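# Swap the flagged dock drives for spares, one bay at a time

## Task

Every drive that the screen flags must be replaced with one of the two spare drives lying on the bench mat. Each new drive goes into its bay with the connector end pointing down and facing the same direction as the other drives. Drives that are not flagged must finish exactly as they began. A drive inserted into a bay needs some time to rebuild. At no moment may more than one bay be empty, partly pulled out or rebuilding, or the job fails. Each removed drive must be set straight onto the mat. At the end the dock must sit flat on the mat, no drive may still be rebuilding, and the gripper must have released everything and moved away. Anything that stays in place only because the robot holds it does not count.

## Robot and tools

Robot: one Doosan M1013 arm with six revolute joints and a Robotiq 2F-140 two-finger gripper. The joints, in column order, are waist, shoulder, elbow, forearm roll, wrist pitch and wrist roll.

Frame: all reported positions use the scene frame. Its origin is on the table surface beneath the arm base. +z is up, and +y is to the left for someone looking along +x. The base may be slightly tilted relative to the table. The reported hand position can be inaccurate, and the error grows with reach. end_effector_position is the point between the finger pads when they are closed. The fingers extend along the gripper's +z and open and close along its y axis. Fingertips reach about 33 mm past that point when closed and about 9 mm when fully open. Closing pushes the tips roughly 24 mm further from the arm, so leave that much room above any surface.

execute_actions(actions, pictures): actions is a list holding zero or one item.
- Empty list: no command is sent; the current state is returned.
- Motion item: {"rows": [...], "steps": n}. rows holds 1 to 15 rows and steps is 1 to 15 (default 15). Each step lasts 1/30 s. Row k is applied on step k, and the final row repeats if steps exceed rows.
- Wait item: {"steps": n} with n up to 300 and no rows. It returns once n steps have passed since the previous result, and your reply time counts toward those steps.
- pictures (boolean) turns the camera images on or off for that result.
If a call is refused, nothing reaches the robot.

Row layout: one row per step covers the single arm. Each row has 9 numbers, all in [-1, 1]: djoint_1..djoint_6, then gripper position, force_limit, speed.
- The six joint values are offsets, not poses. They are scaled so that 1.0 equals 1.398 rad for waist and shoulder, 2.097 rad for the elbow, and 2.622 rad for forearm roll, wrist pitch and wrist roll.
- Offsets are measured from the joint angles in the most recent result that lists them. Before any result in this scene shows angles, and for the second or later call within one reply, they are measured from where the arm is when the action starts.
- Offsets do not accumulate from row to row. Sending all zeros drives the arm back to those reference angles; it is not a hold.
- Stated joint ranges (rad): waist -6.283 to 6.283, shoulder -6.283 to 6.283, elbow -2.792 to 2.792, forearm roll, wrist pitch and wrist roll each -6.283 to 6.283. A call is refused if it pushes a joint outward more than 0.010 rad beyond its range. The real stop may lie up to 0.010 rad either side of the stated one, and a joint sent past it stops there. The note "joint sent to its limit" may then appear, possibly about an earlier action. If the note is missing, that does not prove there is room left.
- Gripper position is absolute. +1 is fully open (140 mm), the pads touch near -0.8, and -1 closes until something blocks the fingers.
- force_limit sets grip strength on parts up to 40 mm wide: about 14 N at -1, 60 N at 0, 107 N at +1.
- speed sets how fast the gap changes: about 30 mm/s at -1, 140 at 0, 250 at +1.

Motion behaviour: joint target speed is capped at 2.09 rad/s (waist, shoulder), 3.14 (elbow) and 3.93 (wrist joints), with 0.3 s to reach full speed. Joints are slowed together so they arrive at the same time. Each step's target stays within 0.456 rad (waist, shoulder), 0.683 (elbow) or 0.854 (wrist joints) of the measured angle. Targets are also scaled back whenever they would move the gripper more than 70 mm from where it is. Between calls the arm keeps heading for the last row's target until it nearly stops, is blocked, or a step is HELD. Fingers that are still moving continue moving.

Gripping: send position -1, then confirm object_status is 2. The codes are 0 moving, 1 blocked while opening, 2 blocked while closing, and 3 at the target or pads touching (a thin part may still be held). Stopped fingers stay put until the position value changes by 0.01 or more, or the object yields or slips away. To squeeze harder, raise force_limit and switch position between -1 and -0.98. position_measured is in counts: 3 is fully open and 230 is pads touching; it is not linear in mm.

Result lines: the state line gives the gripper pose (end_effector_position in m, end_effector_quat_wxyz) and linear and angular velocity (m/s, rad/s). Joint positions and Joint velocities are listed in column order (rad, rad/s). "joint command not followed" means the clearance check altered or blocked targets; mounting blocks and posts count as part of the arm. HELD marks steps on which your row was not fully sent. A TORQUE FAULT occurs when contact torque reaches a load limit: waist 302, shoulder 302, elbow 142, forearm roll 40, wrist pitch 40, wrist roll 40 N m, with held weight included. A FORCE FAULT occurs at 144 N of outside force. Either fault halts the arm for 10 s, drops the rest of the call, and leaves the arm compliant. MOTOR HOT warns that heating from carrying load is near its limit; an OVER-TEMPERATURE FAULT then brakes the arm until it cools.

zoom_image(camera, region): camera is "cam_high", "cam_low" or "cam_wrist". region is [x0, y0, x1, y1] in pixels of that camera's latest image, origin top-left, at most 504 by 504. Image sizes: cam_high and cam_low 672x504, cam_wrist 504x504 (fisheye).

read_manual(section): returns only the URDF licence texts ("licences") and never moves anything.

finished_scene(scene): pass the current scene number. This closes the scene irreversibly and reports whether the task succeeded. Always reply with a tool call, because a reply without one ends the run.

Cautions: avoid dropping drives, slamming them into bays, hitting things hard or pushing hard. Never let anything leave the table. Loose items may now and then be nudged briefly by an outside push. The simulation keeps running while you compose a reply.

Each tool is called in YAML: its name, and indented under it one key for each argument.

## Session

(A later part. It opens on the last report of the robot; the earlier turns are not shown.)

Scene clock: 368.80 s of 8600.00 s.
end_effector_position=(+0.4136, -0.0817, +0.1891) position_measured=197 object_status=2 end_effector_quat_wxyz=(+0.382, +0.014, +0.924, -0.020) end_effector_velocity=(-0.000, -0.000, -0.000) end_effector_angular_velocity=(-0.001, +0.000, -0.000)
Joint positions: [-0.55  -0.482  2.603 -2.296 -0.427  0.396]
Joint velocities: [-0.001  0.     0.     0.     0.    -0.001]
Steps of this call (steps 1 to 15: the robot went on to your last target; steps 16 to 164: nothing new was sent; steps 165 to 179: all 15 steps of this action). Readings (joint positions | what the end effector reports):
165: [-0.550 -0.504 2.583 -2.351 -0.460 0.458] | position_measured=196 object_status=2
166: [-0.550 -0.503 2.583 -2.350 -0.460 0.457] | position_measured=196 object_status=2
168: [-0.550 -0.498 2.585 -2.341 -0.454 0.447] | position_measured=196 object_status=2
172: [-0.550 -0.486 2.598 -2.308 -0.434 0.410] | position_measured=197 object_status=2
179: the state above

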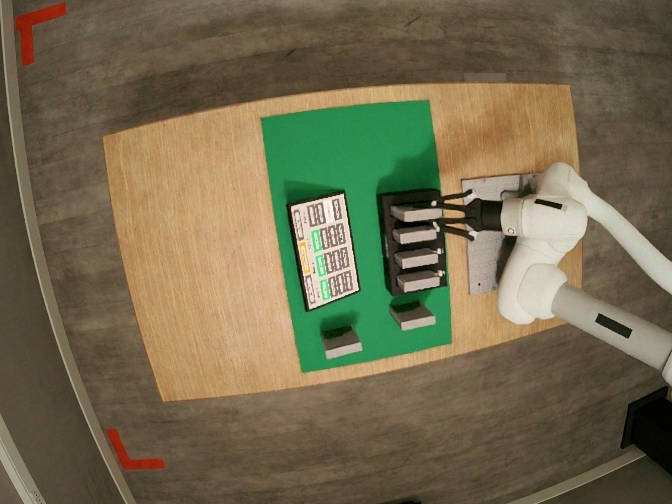

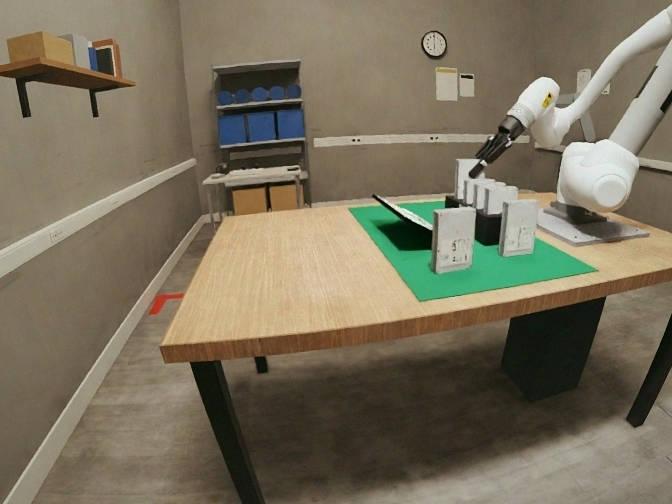

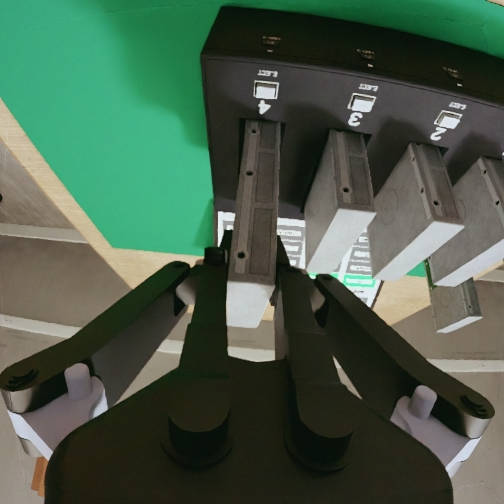

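execute_actions:
  actions:
    - {"rows":[[0,0.009,0.005,0.016,0.006,-0.0175,-1,1,0],[0,0.009,0.005,0.016,0.006,-0.0175,-1,1,0],[0,0.018,0.010,0.033,0.0117,-0.036,-1,1,0],[0,0.018,0.010,0.033,0.0117,-0.036,-1,1,0],[0,0.028,0.015,0.052,0.017,-0.056,-1,1,0],[0,0.028,0.015,0.052,0.017,-0.056,-1,1,0],[0,0.038,0.0203,0.0717,0.022,-0.0775,-1,1,0]],"steps":15}

Scene clock: 376.97 s of 8600.00 s.
end_effector_position=(+0.4141, -0.0817, +0.1744) position_measured=197 object_status=2 end_effector_quat_wxyz=(+0.383, +0.014, +0.923, -0.020) end_effector_velocity=(-0.000, +0.000, -0.000) end_effector_angular_velocity=(+0.000, -0.000, -0.000)
Joint positions: [-0.55  -0.455  2.625 -2.205 -0.396  0.298]
Joint velocities: [ 0. -0.  0.  0.  0.  0.]
A step of this action was HELD (marked below), so the robot has no last target. The arm can still carry out the HELD step.
Steps of this call (steps 1 to 15: the robot went on to your last target; steps 16 to 230: nothing new was sent; steps 231 to 245: all 15 steps of this action). Readings (joint positions | what the end effector reports):
231: [-0.550 -0.481 2.603 -2.295 -0.427 0.395] | position_measured=197 object_status=2
232: [-0.550 -0.478 2.606 -2.284 -0.423 0.383] | position_measured=197 object_status=2
234: [-0.550 -0.467 2.615 -2.248 -0.409 0.343] | position_measured=197 object_status=2
237: [-0.550 -0.455 2.626 -2.204 -0.395 0.297] | position_measured=197 object_status=2 HELD
238: [-0.550 -0.455 2.626 -2.205 -0.395 0.297] | position_measured=197 object_status=2 HELD
239: [-0.550 -0.455 2.625 -2.205 -0.395 0.297] | position_measured=197 object_status=2 HELD
240: [-0.550 -0.455 2.625 -2.205 -0.395 0.297] | position_measured=197 object_status=2 HELD
241: [-0.550 -0.455 2.625 -2.205 -0.396 0.297] | position_measured=197 object_status=2 HELD
242: [-0.550 -0.455 2.625 -2.205 -0.396 0.298] | position_measured=197 object_status=2 HELD
243: [-0.550 -0.455 2.625 -2.205 -0.396 0.298] | position_measured=197 object_status=2 HELD
244: [-0.550 -0.455 2.625 -2.205 -0.396 0.298] | position_measured=197 object_status=2 HELD
245: the state above HELD
joint command not followed: on one or more control steps a check withheld the commanded joint targets, and the robot was not sent them on those steps. On the call's last step the targets were still withheld.
cause: the commanded joint targets would bring two parts of the arm too close to each other (joints 2 (shoulder) to 4 (forearm roll) lie between them); next, command targets that bring no two parts of the arm closer together.

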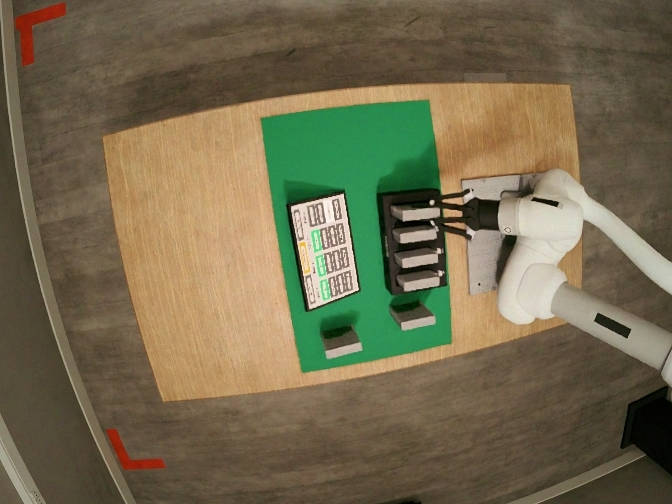

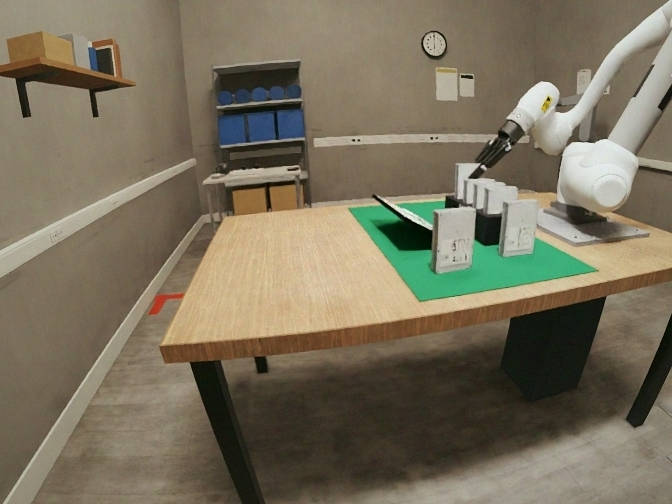

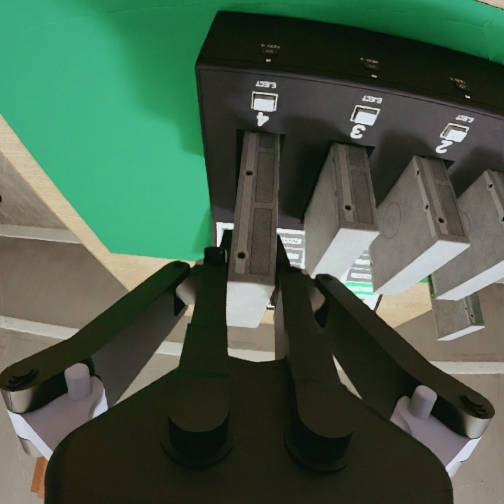

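execute_actions:
  actions:
    - {"rows":[[0,0,0,0,0,0,-0.3,1,-1]],"steps":15}
  pictures: false

execute_actions:
  actions:
    - {"rows":[[0,-0.089,-0.058,-0.12,-0.07,0.135,-0.3,1,-1]],"steps":15}

Scene clock: 380.87 s of 8600.00 s.
end_effector_position=(+0.4143, -0.0819, +0.1746) position_measured=174 object_status=0 end_effector_quat_wxyz=(+0.383, +0.014, +0.923, -0.020) end_effector_velocity=(+0.000, +0.001, +0.000) end_effector_angular_velocity=(+0.001, +0.000, +0.003)
Joint positions: [-0.55  -0.455  2.625 -2.205 -0.396  0.298]
Joint velocities: [ 0.001 -0.    -0.001 -0.    -0.002  0.   ]
Steps of this call (steps 1 to 102: nothing new was sent; steps 103 to 117: all 15 steps of this action). Readings (joint positions | what the end effector reports):
103: [-0.550 -0.455 2.625 -2.205 -0.396 0.298] | position_measured=197 object_status=0
104: [-0.550 -0.455 2.625 -2.205 -0.396 0.298] | position_measured=197 object_status=0
106: [-0.550 -0.455 2.625 -2.205 -0.396 0.298] | position_measured=192 object_status=0
110: [-0.550 -0.455 2.625 -2.205 -0.395 0.298] | position_measured=186 object_status=0
117: the state above

Scene clock: 381.37 s of 8600.00 s.
end_effector_position=(+0.4111, -0.0772, +0.2591) position_measured=167 object_status=3 end_effector_quat_wxyz=(+0.385, +0.011, +0.923, -0.017) end_effector_velocity=(+0.001, -0.000, +0.002) end_effector_angular_velocity=(-0.001, -0.002, -0.000)
Joint positions: [-0.55  -0.58   2.503 -2.519 -0.579  0.651]
Joint velocities: [-0.    -0.001 -0.003 -0.002 -0.001  0.002]
Steps of this call (steps 1 to 15: all 15 steps of this action). Readings (joint positions | what the end effector reports):
1: [-0.550 -0.456 2.625 -2.206 -0.396 0.299] | position_measured=173 object_status=0
2: [-0.550 -0.460 2.621 -2.217 -0.403 0.311] | position_measured=171 object_status=0
4: [-0.550 -0.483 2.598 -2.276 -0.437 0.378] | position_measured=168 object_status=0
8: [-0.550 -0.561 2.522 -2.471 -0.550 0.596] | position_measured=167 object_status=0
15: the state above

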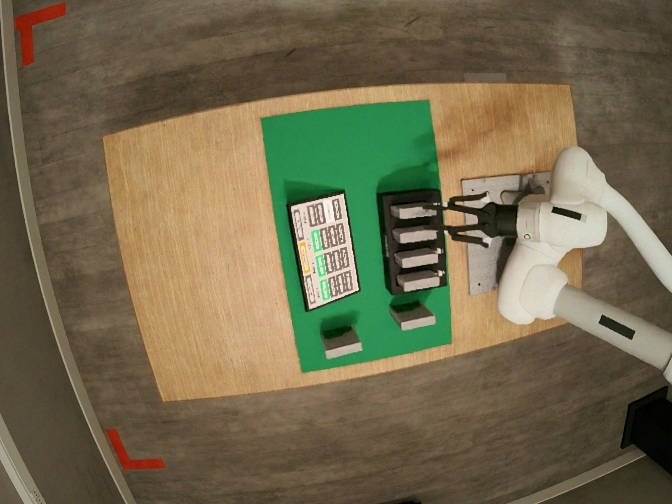

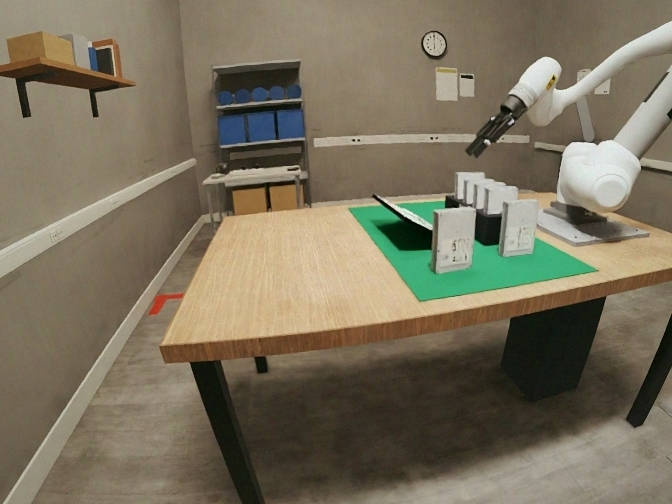

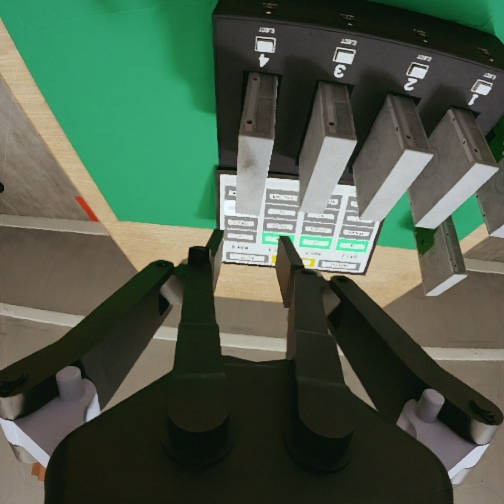

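execute_actions:
  actions:
    - {"rows":[[0.1845,0.2975,-0.2385,-0.2374,-0.2757,-0.318,-1,1,0]],"steps":15}
  pictures: false

execute_actions:
  actions:
    - {"steps":25}
  pictures: false

execute_actions:
  actions:
    - {"rows":[[0,0.040,0.056,0,0.066,0,-1,1,0]],"steps":15}

Scene clock: 385.53 s of 8600.00 s.
end_effector_position=(+0.4303, -0.0823, +0.2985) position_measured=235 object_status=0 end_effector_quat_wxyz=(+0.007, -0.672, +0.740, -0.002) end_effector_velocity=(+0.009, -0.043, +0.039) end_effector_angular_velocity=(-0.189, +0.347, +0.570)
Joint positions: [-0.295 -0.167  2.007 -3.136 -1.295 -0.174]
Joint velocities: [ 0.117  0.189 -0.226 -0.281 -0.326 -0.376]
Steps of this call (steps 1 to 15: the robot went on to your last target; steps 16 to 110: nothing new was sent; steps 111 to 125: all 15 steps of this action). Readings (joint positions | what the end effector reports):
111: [-0.550 -0.579 2.502 -2.521 -0.580 0.650] | position_measured=167 object_status=0
112: [-0.546 -0.574 2.495 -2.530 -0.591 0.638] | position_measured=173 object_status=0
114: [-0.526 -0.540 2.455 -2.579 -0.649 0.571] | position_measured=188 object_status=0
118: [-0.431 -0.387 2.271 -2.809 -0.915 0.264] | position_measured=218 object_status=0
125: the state above

Scene clock: 386.37 s of 8600.00 s.
end_effector_position=(+0.4303, -0.0833, +0.2993) position_measured=235 object_status=3 end_effector_quat_wxyz=(-0.003, +0.676, -0.737, +0.001) end_effector_velocity=(+0.001, +0.000, +0.001) end_effector_angular_velocity=(+0.000, -0.001, -0.000)
Joint positions: [-0.292 -0.164  2.003 -3.142 -1.302 -0.182]
Joint velocities: [-0.     0.    -0.001  0.001 -0.    -0.   ]
Steps of this call (steps 1 to 15: the robot went on to your last target; steps 16 to 25: nothing new was sent). Readings (joint positions | what the end effector reports):
1: [-0.293 -0.164 2.004 -3.141 -1.300 -0.181] | position_measured=235 object_status=3
2: [-0.293 -0.164 2.004 -3.141 -1.301 -0.182] | position_measured=235 object_status=3
4: [-0.293 -0.164 2.003 -3.142 -1.302 -0.182] | position_measured=235 object_status=3
8: [-0.293 -0.164 2.003 -3.142 -1.302 -0.182] | position_measured=235 object_status=3
25: the state above
The arm was judged still, so your last target was given up. Only a new action makes it travel on or press farther. Fingers that are still opening or closing keep moving.

Scene clock: 386.87 s of 8600.00 s.
end_effector_position=(+0.4313, -0.0832, +0.2133) position_measured=235 object_status=3 end_effector_quat_wxyz=(-0.002, +0.676, -0.737, +0.001) end_effector_velocity=(+0.001, +0.000, -0.000) end_effector_angular_velocity=(+0.001, -0.001, -0.001)
Joint positions: [-0.292 -0.108  2.12  -3.142 -1.129 -0.182]
Joint velocities: [-0.     0.001 -0.001  0.001  0.001  0.   ]
Steps of this call (steps 1 to 15: all 15 steps of this action). Readings (joint positions | what the end effector reports):
1: [-0.292 -0.163 2.004 -3.142 -1.301 -0.182] | position_measured=235 object_status=3
2: [-0.292 -0.160 2.011 -3.142 -1.289 -0.182] | position_measured=235 object_status=3
4: [-0.292 -0.139 2.055 -3.142 -1.224 -0.182] | position_measured=235 object_status=3
8: [-0.292 -0.108 2.119 -3.142 -1.131 -0.182] | position_measured=235 object_status=3
15: the state above

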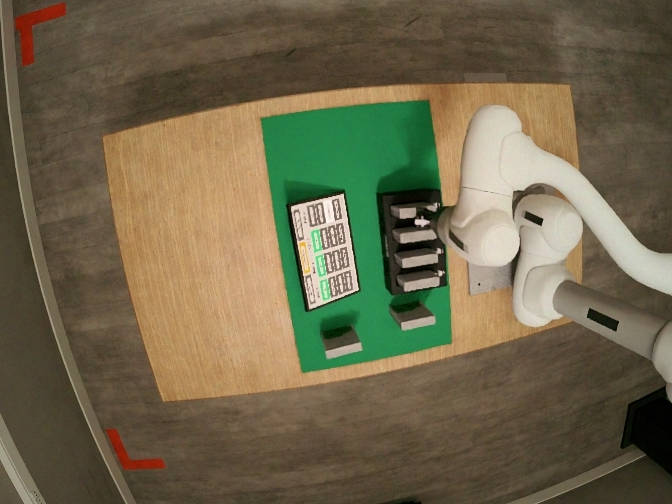

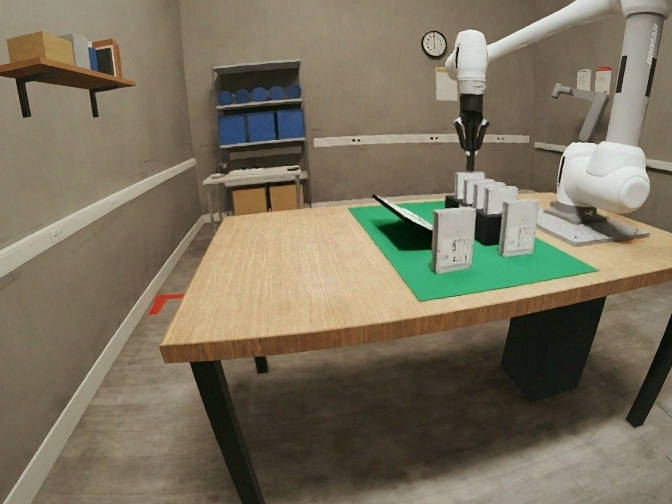

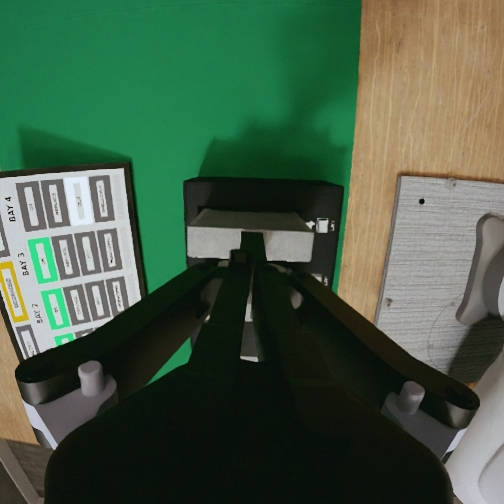

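Same view as bay 2.

execute_actions:
  actions:
    - {"rows":[[0,0.003,0.003,0,0.004,0,-1,1,0],[0,0.003,0.003,0,0.004,0,-1,1,0],[0,0.006,0.006,0,0.008,0,-1,1,0],[0,0.006,0.006,0,0.008,0,-1,1,0],[0,0.009,0.009,0,0.012,0,-1,1,0],[0,0.009,0.009,0,0.012,0,-1,1,0],[0,0.0112,0.011,0,0.0148,0,-1,1,0]],"steps":15}

execute_actions:
  actions:
    - {"rows":[[0,-0.05,-0.067,0,-0.08,0,-1,1,0]],"steps":15}
  pictures: false

execute_actions:
  actions:
    - {"steps":300}

execute_actions:
  actions:
    - {"steps":300}
  pictures: false

execute_actions:
  actions:
    - {"steps":300}
  pictures: false

execute_actions:
  actions:
    - {"steps":300}
  pictures: false

execute_actions:
  actions:
    - {"steps":150}

Scene clock: 395.63 s of 8600.00 s.
end_effector_position=(+0.4314, -0.0832, +0.1949) position_measured=235 object_status=3 end_effector_quat_wxyz=(-0.002, +0.676, -0.737, +0.001) end_effector_velocity=(+0.000, +0.001, +0.000) end_effector_angular_velocity=(+0.001, -0.001, +0.001)
Joint positions: [-0.292 -0.092  2.143 -3.142 -1.09  -0.182]
Joint velocities: [ 0.001 -0.    -0.     0.001  0.    -0.   ]
Steps of this call (steps 1 to 15: the robot went on to your last target; steps 16 to 248: nothing new was sent; steps 249 to 263: all 15 steps of this action). Readings (joint positions | what the end effector reports):
249: [-0.292 -0.107 2.121 -3.142 -1.128 -0.182] | position_measured=235 object_status=3
250: [-0.292 -0.106 2.124 -3.142 -1.123 -0.182] | position_measured=235 object_status=3
252: [-0.292 -0.102 2.129 -3.142 -1.114 -0.182] | position_measured=235 object_status=3
256: [-0.292 -0.094 2.141 -3.142 -1.095 -0.182] | position_measured=235 object_status=3
263: the state above

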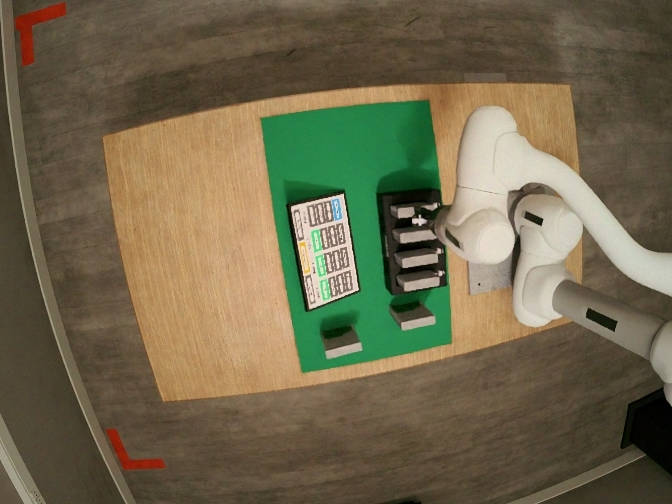

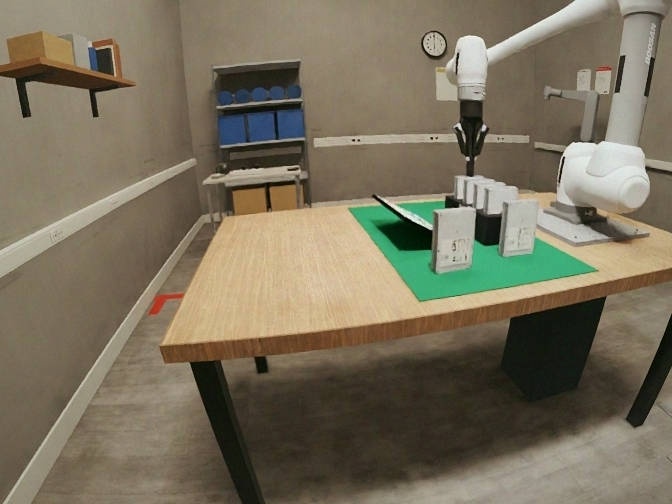

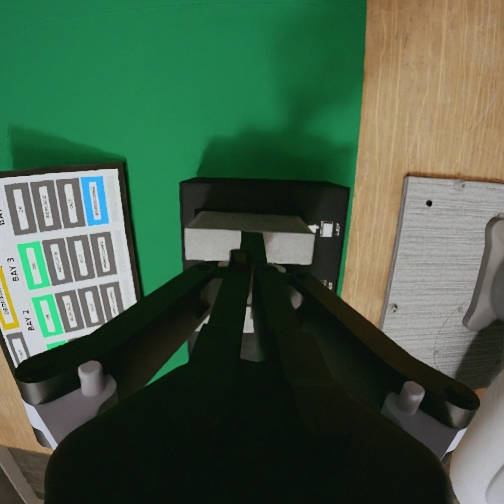

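Scene clock: 396.13 s of 8600.00 s.
end_effector_position=(+0.4312, -0.0835, +0.2985) position_measured=235 object_status=3 end_effector_quat_wxyz=(-0.003, +0.676, -0.737, +0.001) end_effector_velocity=(-0.001, +0.000, +0.000) end_effector_angular_velocity=(-0.000, +0.001, -0.001)
Joint positions: [-0.292 -0.162  2.003 -3.142 -1.3   -0.182]
Joint velocities: [-0.    -0.001  0.001 -0.    -0.001  0.001]
Steps of this call (steps 1 to 15: all 15 steps of this action). Readings (joint positions | what the end effector reports):
1: [-0.292 -0.092 2.143 -3.142 -1.090 -0.182] | position_measured=235 object_status=3
2: [-0.292 -0.095 2.137 -3.142 -1.101 -0.182] | position_measured=235 object_status=3
4: [-0.292 -0.116 2.095 -3.142 -1.163 -0.182] | position_measured=235 object_status=3
8: [-0.292 -0.158 2.010 -3.142 -1.288 -0.182] | position_measured=235 object_status=3
15: the state above

Scene clock: 406.13 s of 8600.00 s.
end_effector_position=(+0.4312, -0.0835, +0.2986) position_measured=235 object_status=3 end_effector_quat_wxyz=(-0.003, +0.676, -0.737, +0.001) end_effector_velocity=(+0.000, +0.000, -0.000) end_effector_angular_velocity=(+0.001, -0.000, -0.002)
Joint positions: [-0.292 -0.162  2.003 -3.142 -1.3   -0.182]
Joint velocities: [-0.001 -0.     0.     0.002  0.     0.   ]
Steps of this call (steps 1 to 15: the robot went on to your last target; steps 16 to 300: nothing new was sent). Readings (joint positions | what the end effector reports):
1: [-0.292 -0.162 2.003 -3.142 -1.300 -0.182] | position_measured=235 object_status=3
2: [-0.292 -0.162 2.003 -3.142 -1.300 -0.182] | position_measured=235 object_status=3
4: [-0.292 -0.162 2.003 -3.142 -1.300 -0.182] | position_measured=235 object_status=3
8: [-0.292 -0.162 2.003 -3.142 -1.300 -0.182] | position_measured=235 object_status=3
300: the state above
The arm was judged still, so your last target was given up. Only a new action makes it travel on or press farther. Fingers that are still opening or closing keep moving.

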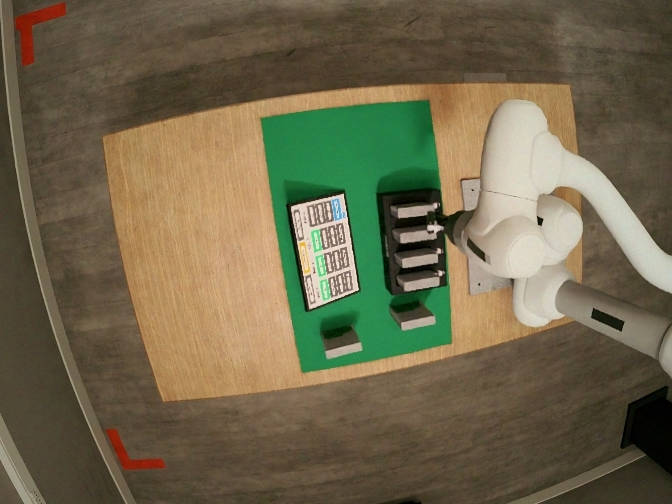

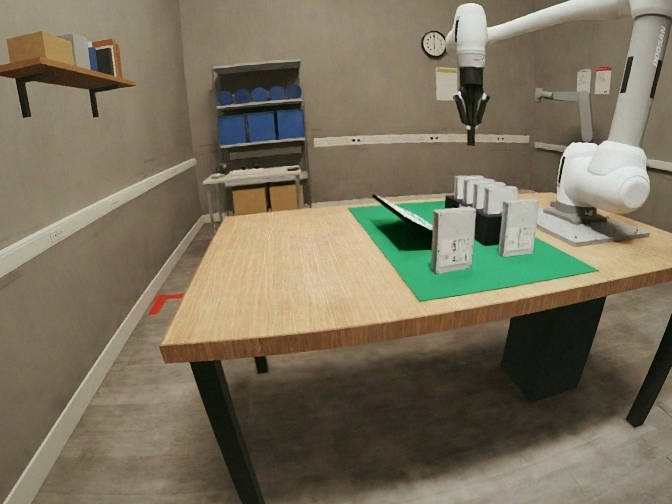

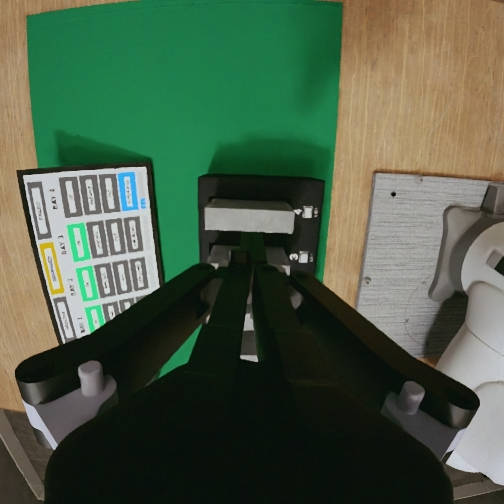

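Scene clock: 416.13 s of 8600.00 s.
end_effector_position=(+0.4312, -0.0835, +0.2986) position_measured=235 object_status=3 end_effector_quat_wxyz=(-0.003, +0.676, -0.737, +0.001) end_effector_velocity=(-0.000, +0.001, -0.000) end_effector_angular_velocity=(+0.000, +0.000, +0.001)
Joint positions: [-0.292 -0.162  2.003 -3.142 -1.3   -0.182]
Joint velocities: [ 0.002 -0.     0.001  0.    -0.     0.   ]
Steps of this call (steps 1 to 300: nothing new was sent). Readings (joint positions | what the end effector reports):
1: [-0.292 -0.162 2.003 -3.142 -1.300 -0.182] | position_measured=235 object_status=3
2: [-0.292 -0.162 2.003 -3.142 -1.300 -0.182] | position_measured=235 object_status=3
4: [-0.292 -0.162 2.003 -3.142 -1.300 -0.182] | position_measured=235 object_status=3
8: [-0.292 -0.162 2.003 -3.142 -1.300 -0.182] | position_measured=235 object_status=3
300: the state above

Scene clock: 426.13 s of 8600.00 s.
end_effector_position=(+0.4312, -0.0835, +0.2986) position_measured=235 object_status=3 end_effector_quat_wxyz=(-0.003, +0.676, -0.737, +0.001) end_effector_velocity=(+0.000, +0.000, +0.000) end_effector_angular_velocity=(+0.000, -0.001, -0.000)
Joint positions: [-0.292 -0.162  2.003 -3.142 -1.3   -0.182]
Joint velocities: [ 0.    -0.    -0.001  0.     0.001  0.   ]
Steps of this call (steps 1 to 300: nothing new was sent). Readings (joint positions | what the end effector reports):
1: [-0.292 -0.162 2.003 -3.142 -1.300 -0.182] | position_measured=235 object_status=3
2: [-0.292 -0.162 2.003 -3.142 -1.300 -0.182] | position_measured=235 object_status=3
4: [-0.292 -0.162 2.003 -3.142 -1.300 -0.182] | position_measured=235 object_status=3
8: [-0.292 -0.162 2.003 -3.142 -1.300 -0.182] | position_measured=235 object_status=3
300: the state above

Scene clock: 436.13 s of 8600.00 s.
end_effector_position=(+0.4312, -0.0835, +0.2986) position_measured=235 object_status=3 end_effector_quat_wxyz=(-0.003, +0.676, -0.737, +0.001) end_effector_velocity=(+0.001, +0.000, +0.001) end_effector_angular_velocity=(-0.001, -0.001, +0.001)
Joint positions: [-0.292 -0.162  2.003 -3.142 -1.3   -0.182]
Joint velocities: [ 0.001  0.    -0.002 -0.    -0.     0.   ]
Steps of this call (steps 1 to 300: nothing new was sent). Readings (joint positions | what the end effector reports):
1: [-0.292 -0.162 2.003 -3.142 -1.300 -0.182] | position_measured=235 object_status=3
2: [-0.292 -0.162 2.003 -3.142 -1.300 -0.182] | position_measured=235 object_status=3
4: [-0.292 -0.162 2.003 -3.142 -1.300 -0.182] | position_measured=235 object_status=3
8: [-0.292 -0.162 2.003 -3.142 -1.300 -0.182] | position_measured=235 object_status=3
300: the state above

Scene clock: 441.13 s of 8600.00 s.
end_effector_position=(+0.4312, -0.0835, +0.2986) position_measured=235 object_status=3 end_effector_quat_wxyz=(-0.003, +0.676, -0.737, +0.001) end_effector_velocity=(-0.000, -0.000, -0.000) end_effector_angular_velocity=(-0.001, -0.000, +0.001)
Joint positions: [-0.292 -0.162  2.003 -3.142 -1.3   -0.182]
Joint velocities: [-0.    -0.     0.    -0.001  0.001 -0.001]
Steps of this call (steps 1 to 150: nothing new was sent). Readings (joint positions | what the end effector reports):
1: [-0.292 -0.162 2.003 -3.142 -1.300 -0.182] | position_measured=235 object_status=3
2: [-0.292 -0.162 2.003 -3.142 -1.300 -0.182] | position_measured=235 object_status=3
4: [-0.292 -0.162 2.003 -3.142 -1.300 -0.182] | position_measured=235 object_status=3
8: [-0.292 -0.162 2.003 -3.142 -1.300 -0.182] | position_measured=235 object_status=3
150: the state above

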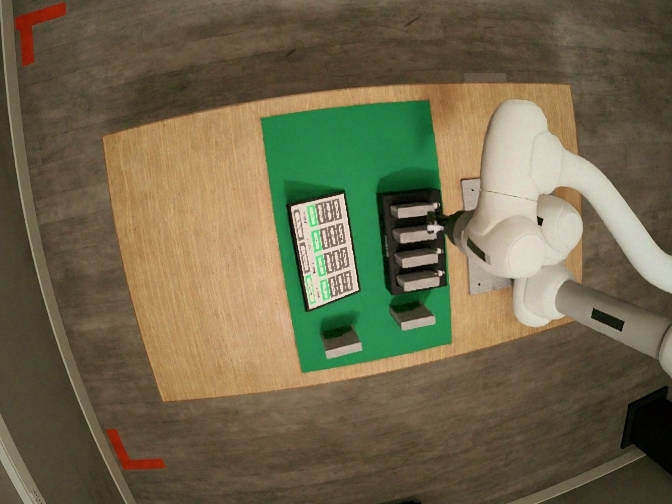

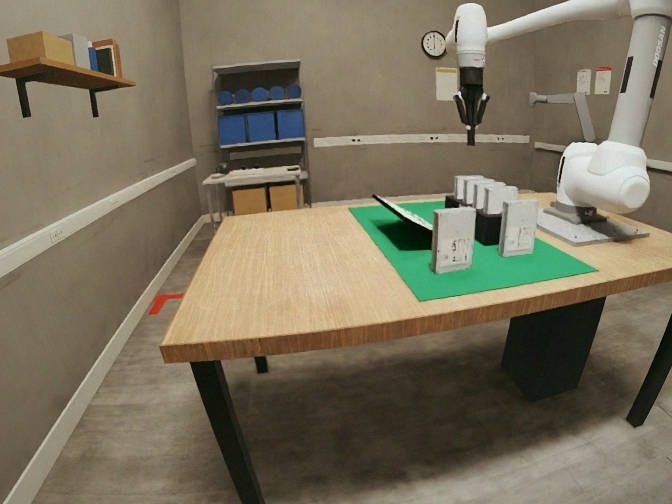

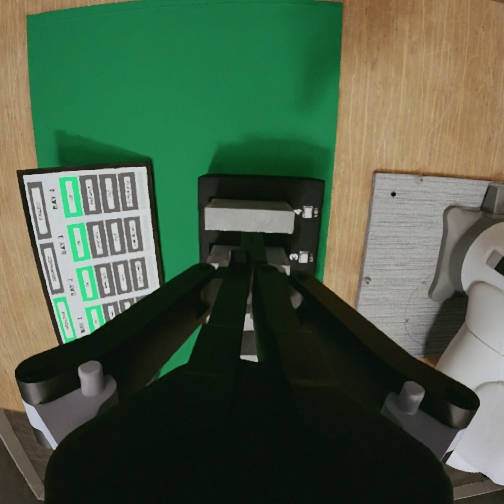

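finished_scene:
  scene: 2

The scene is finished: the task was done.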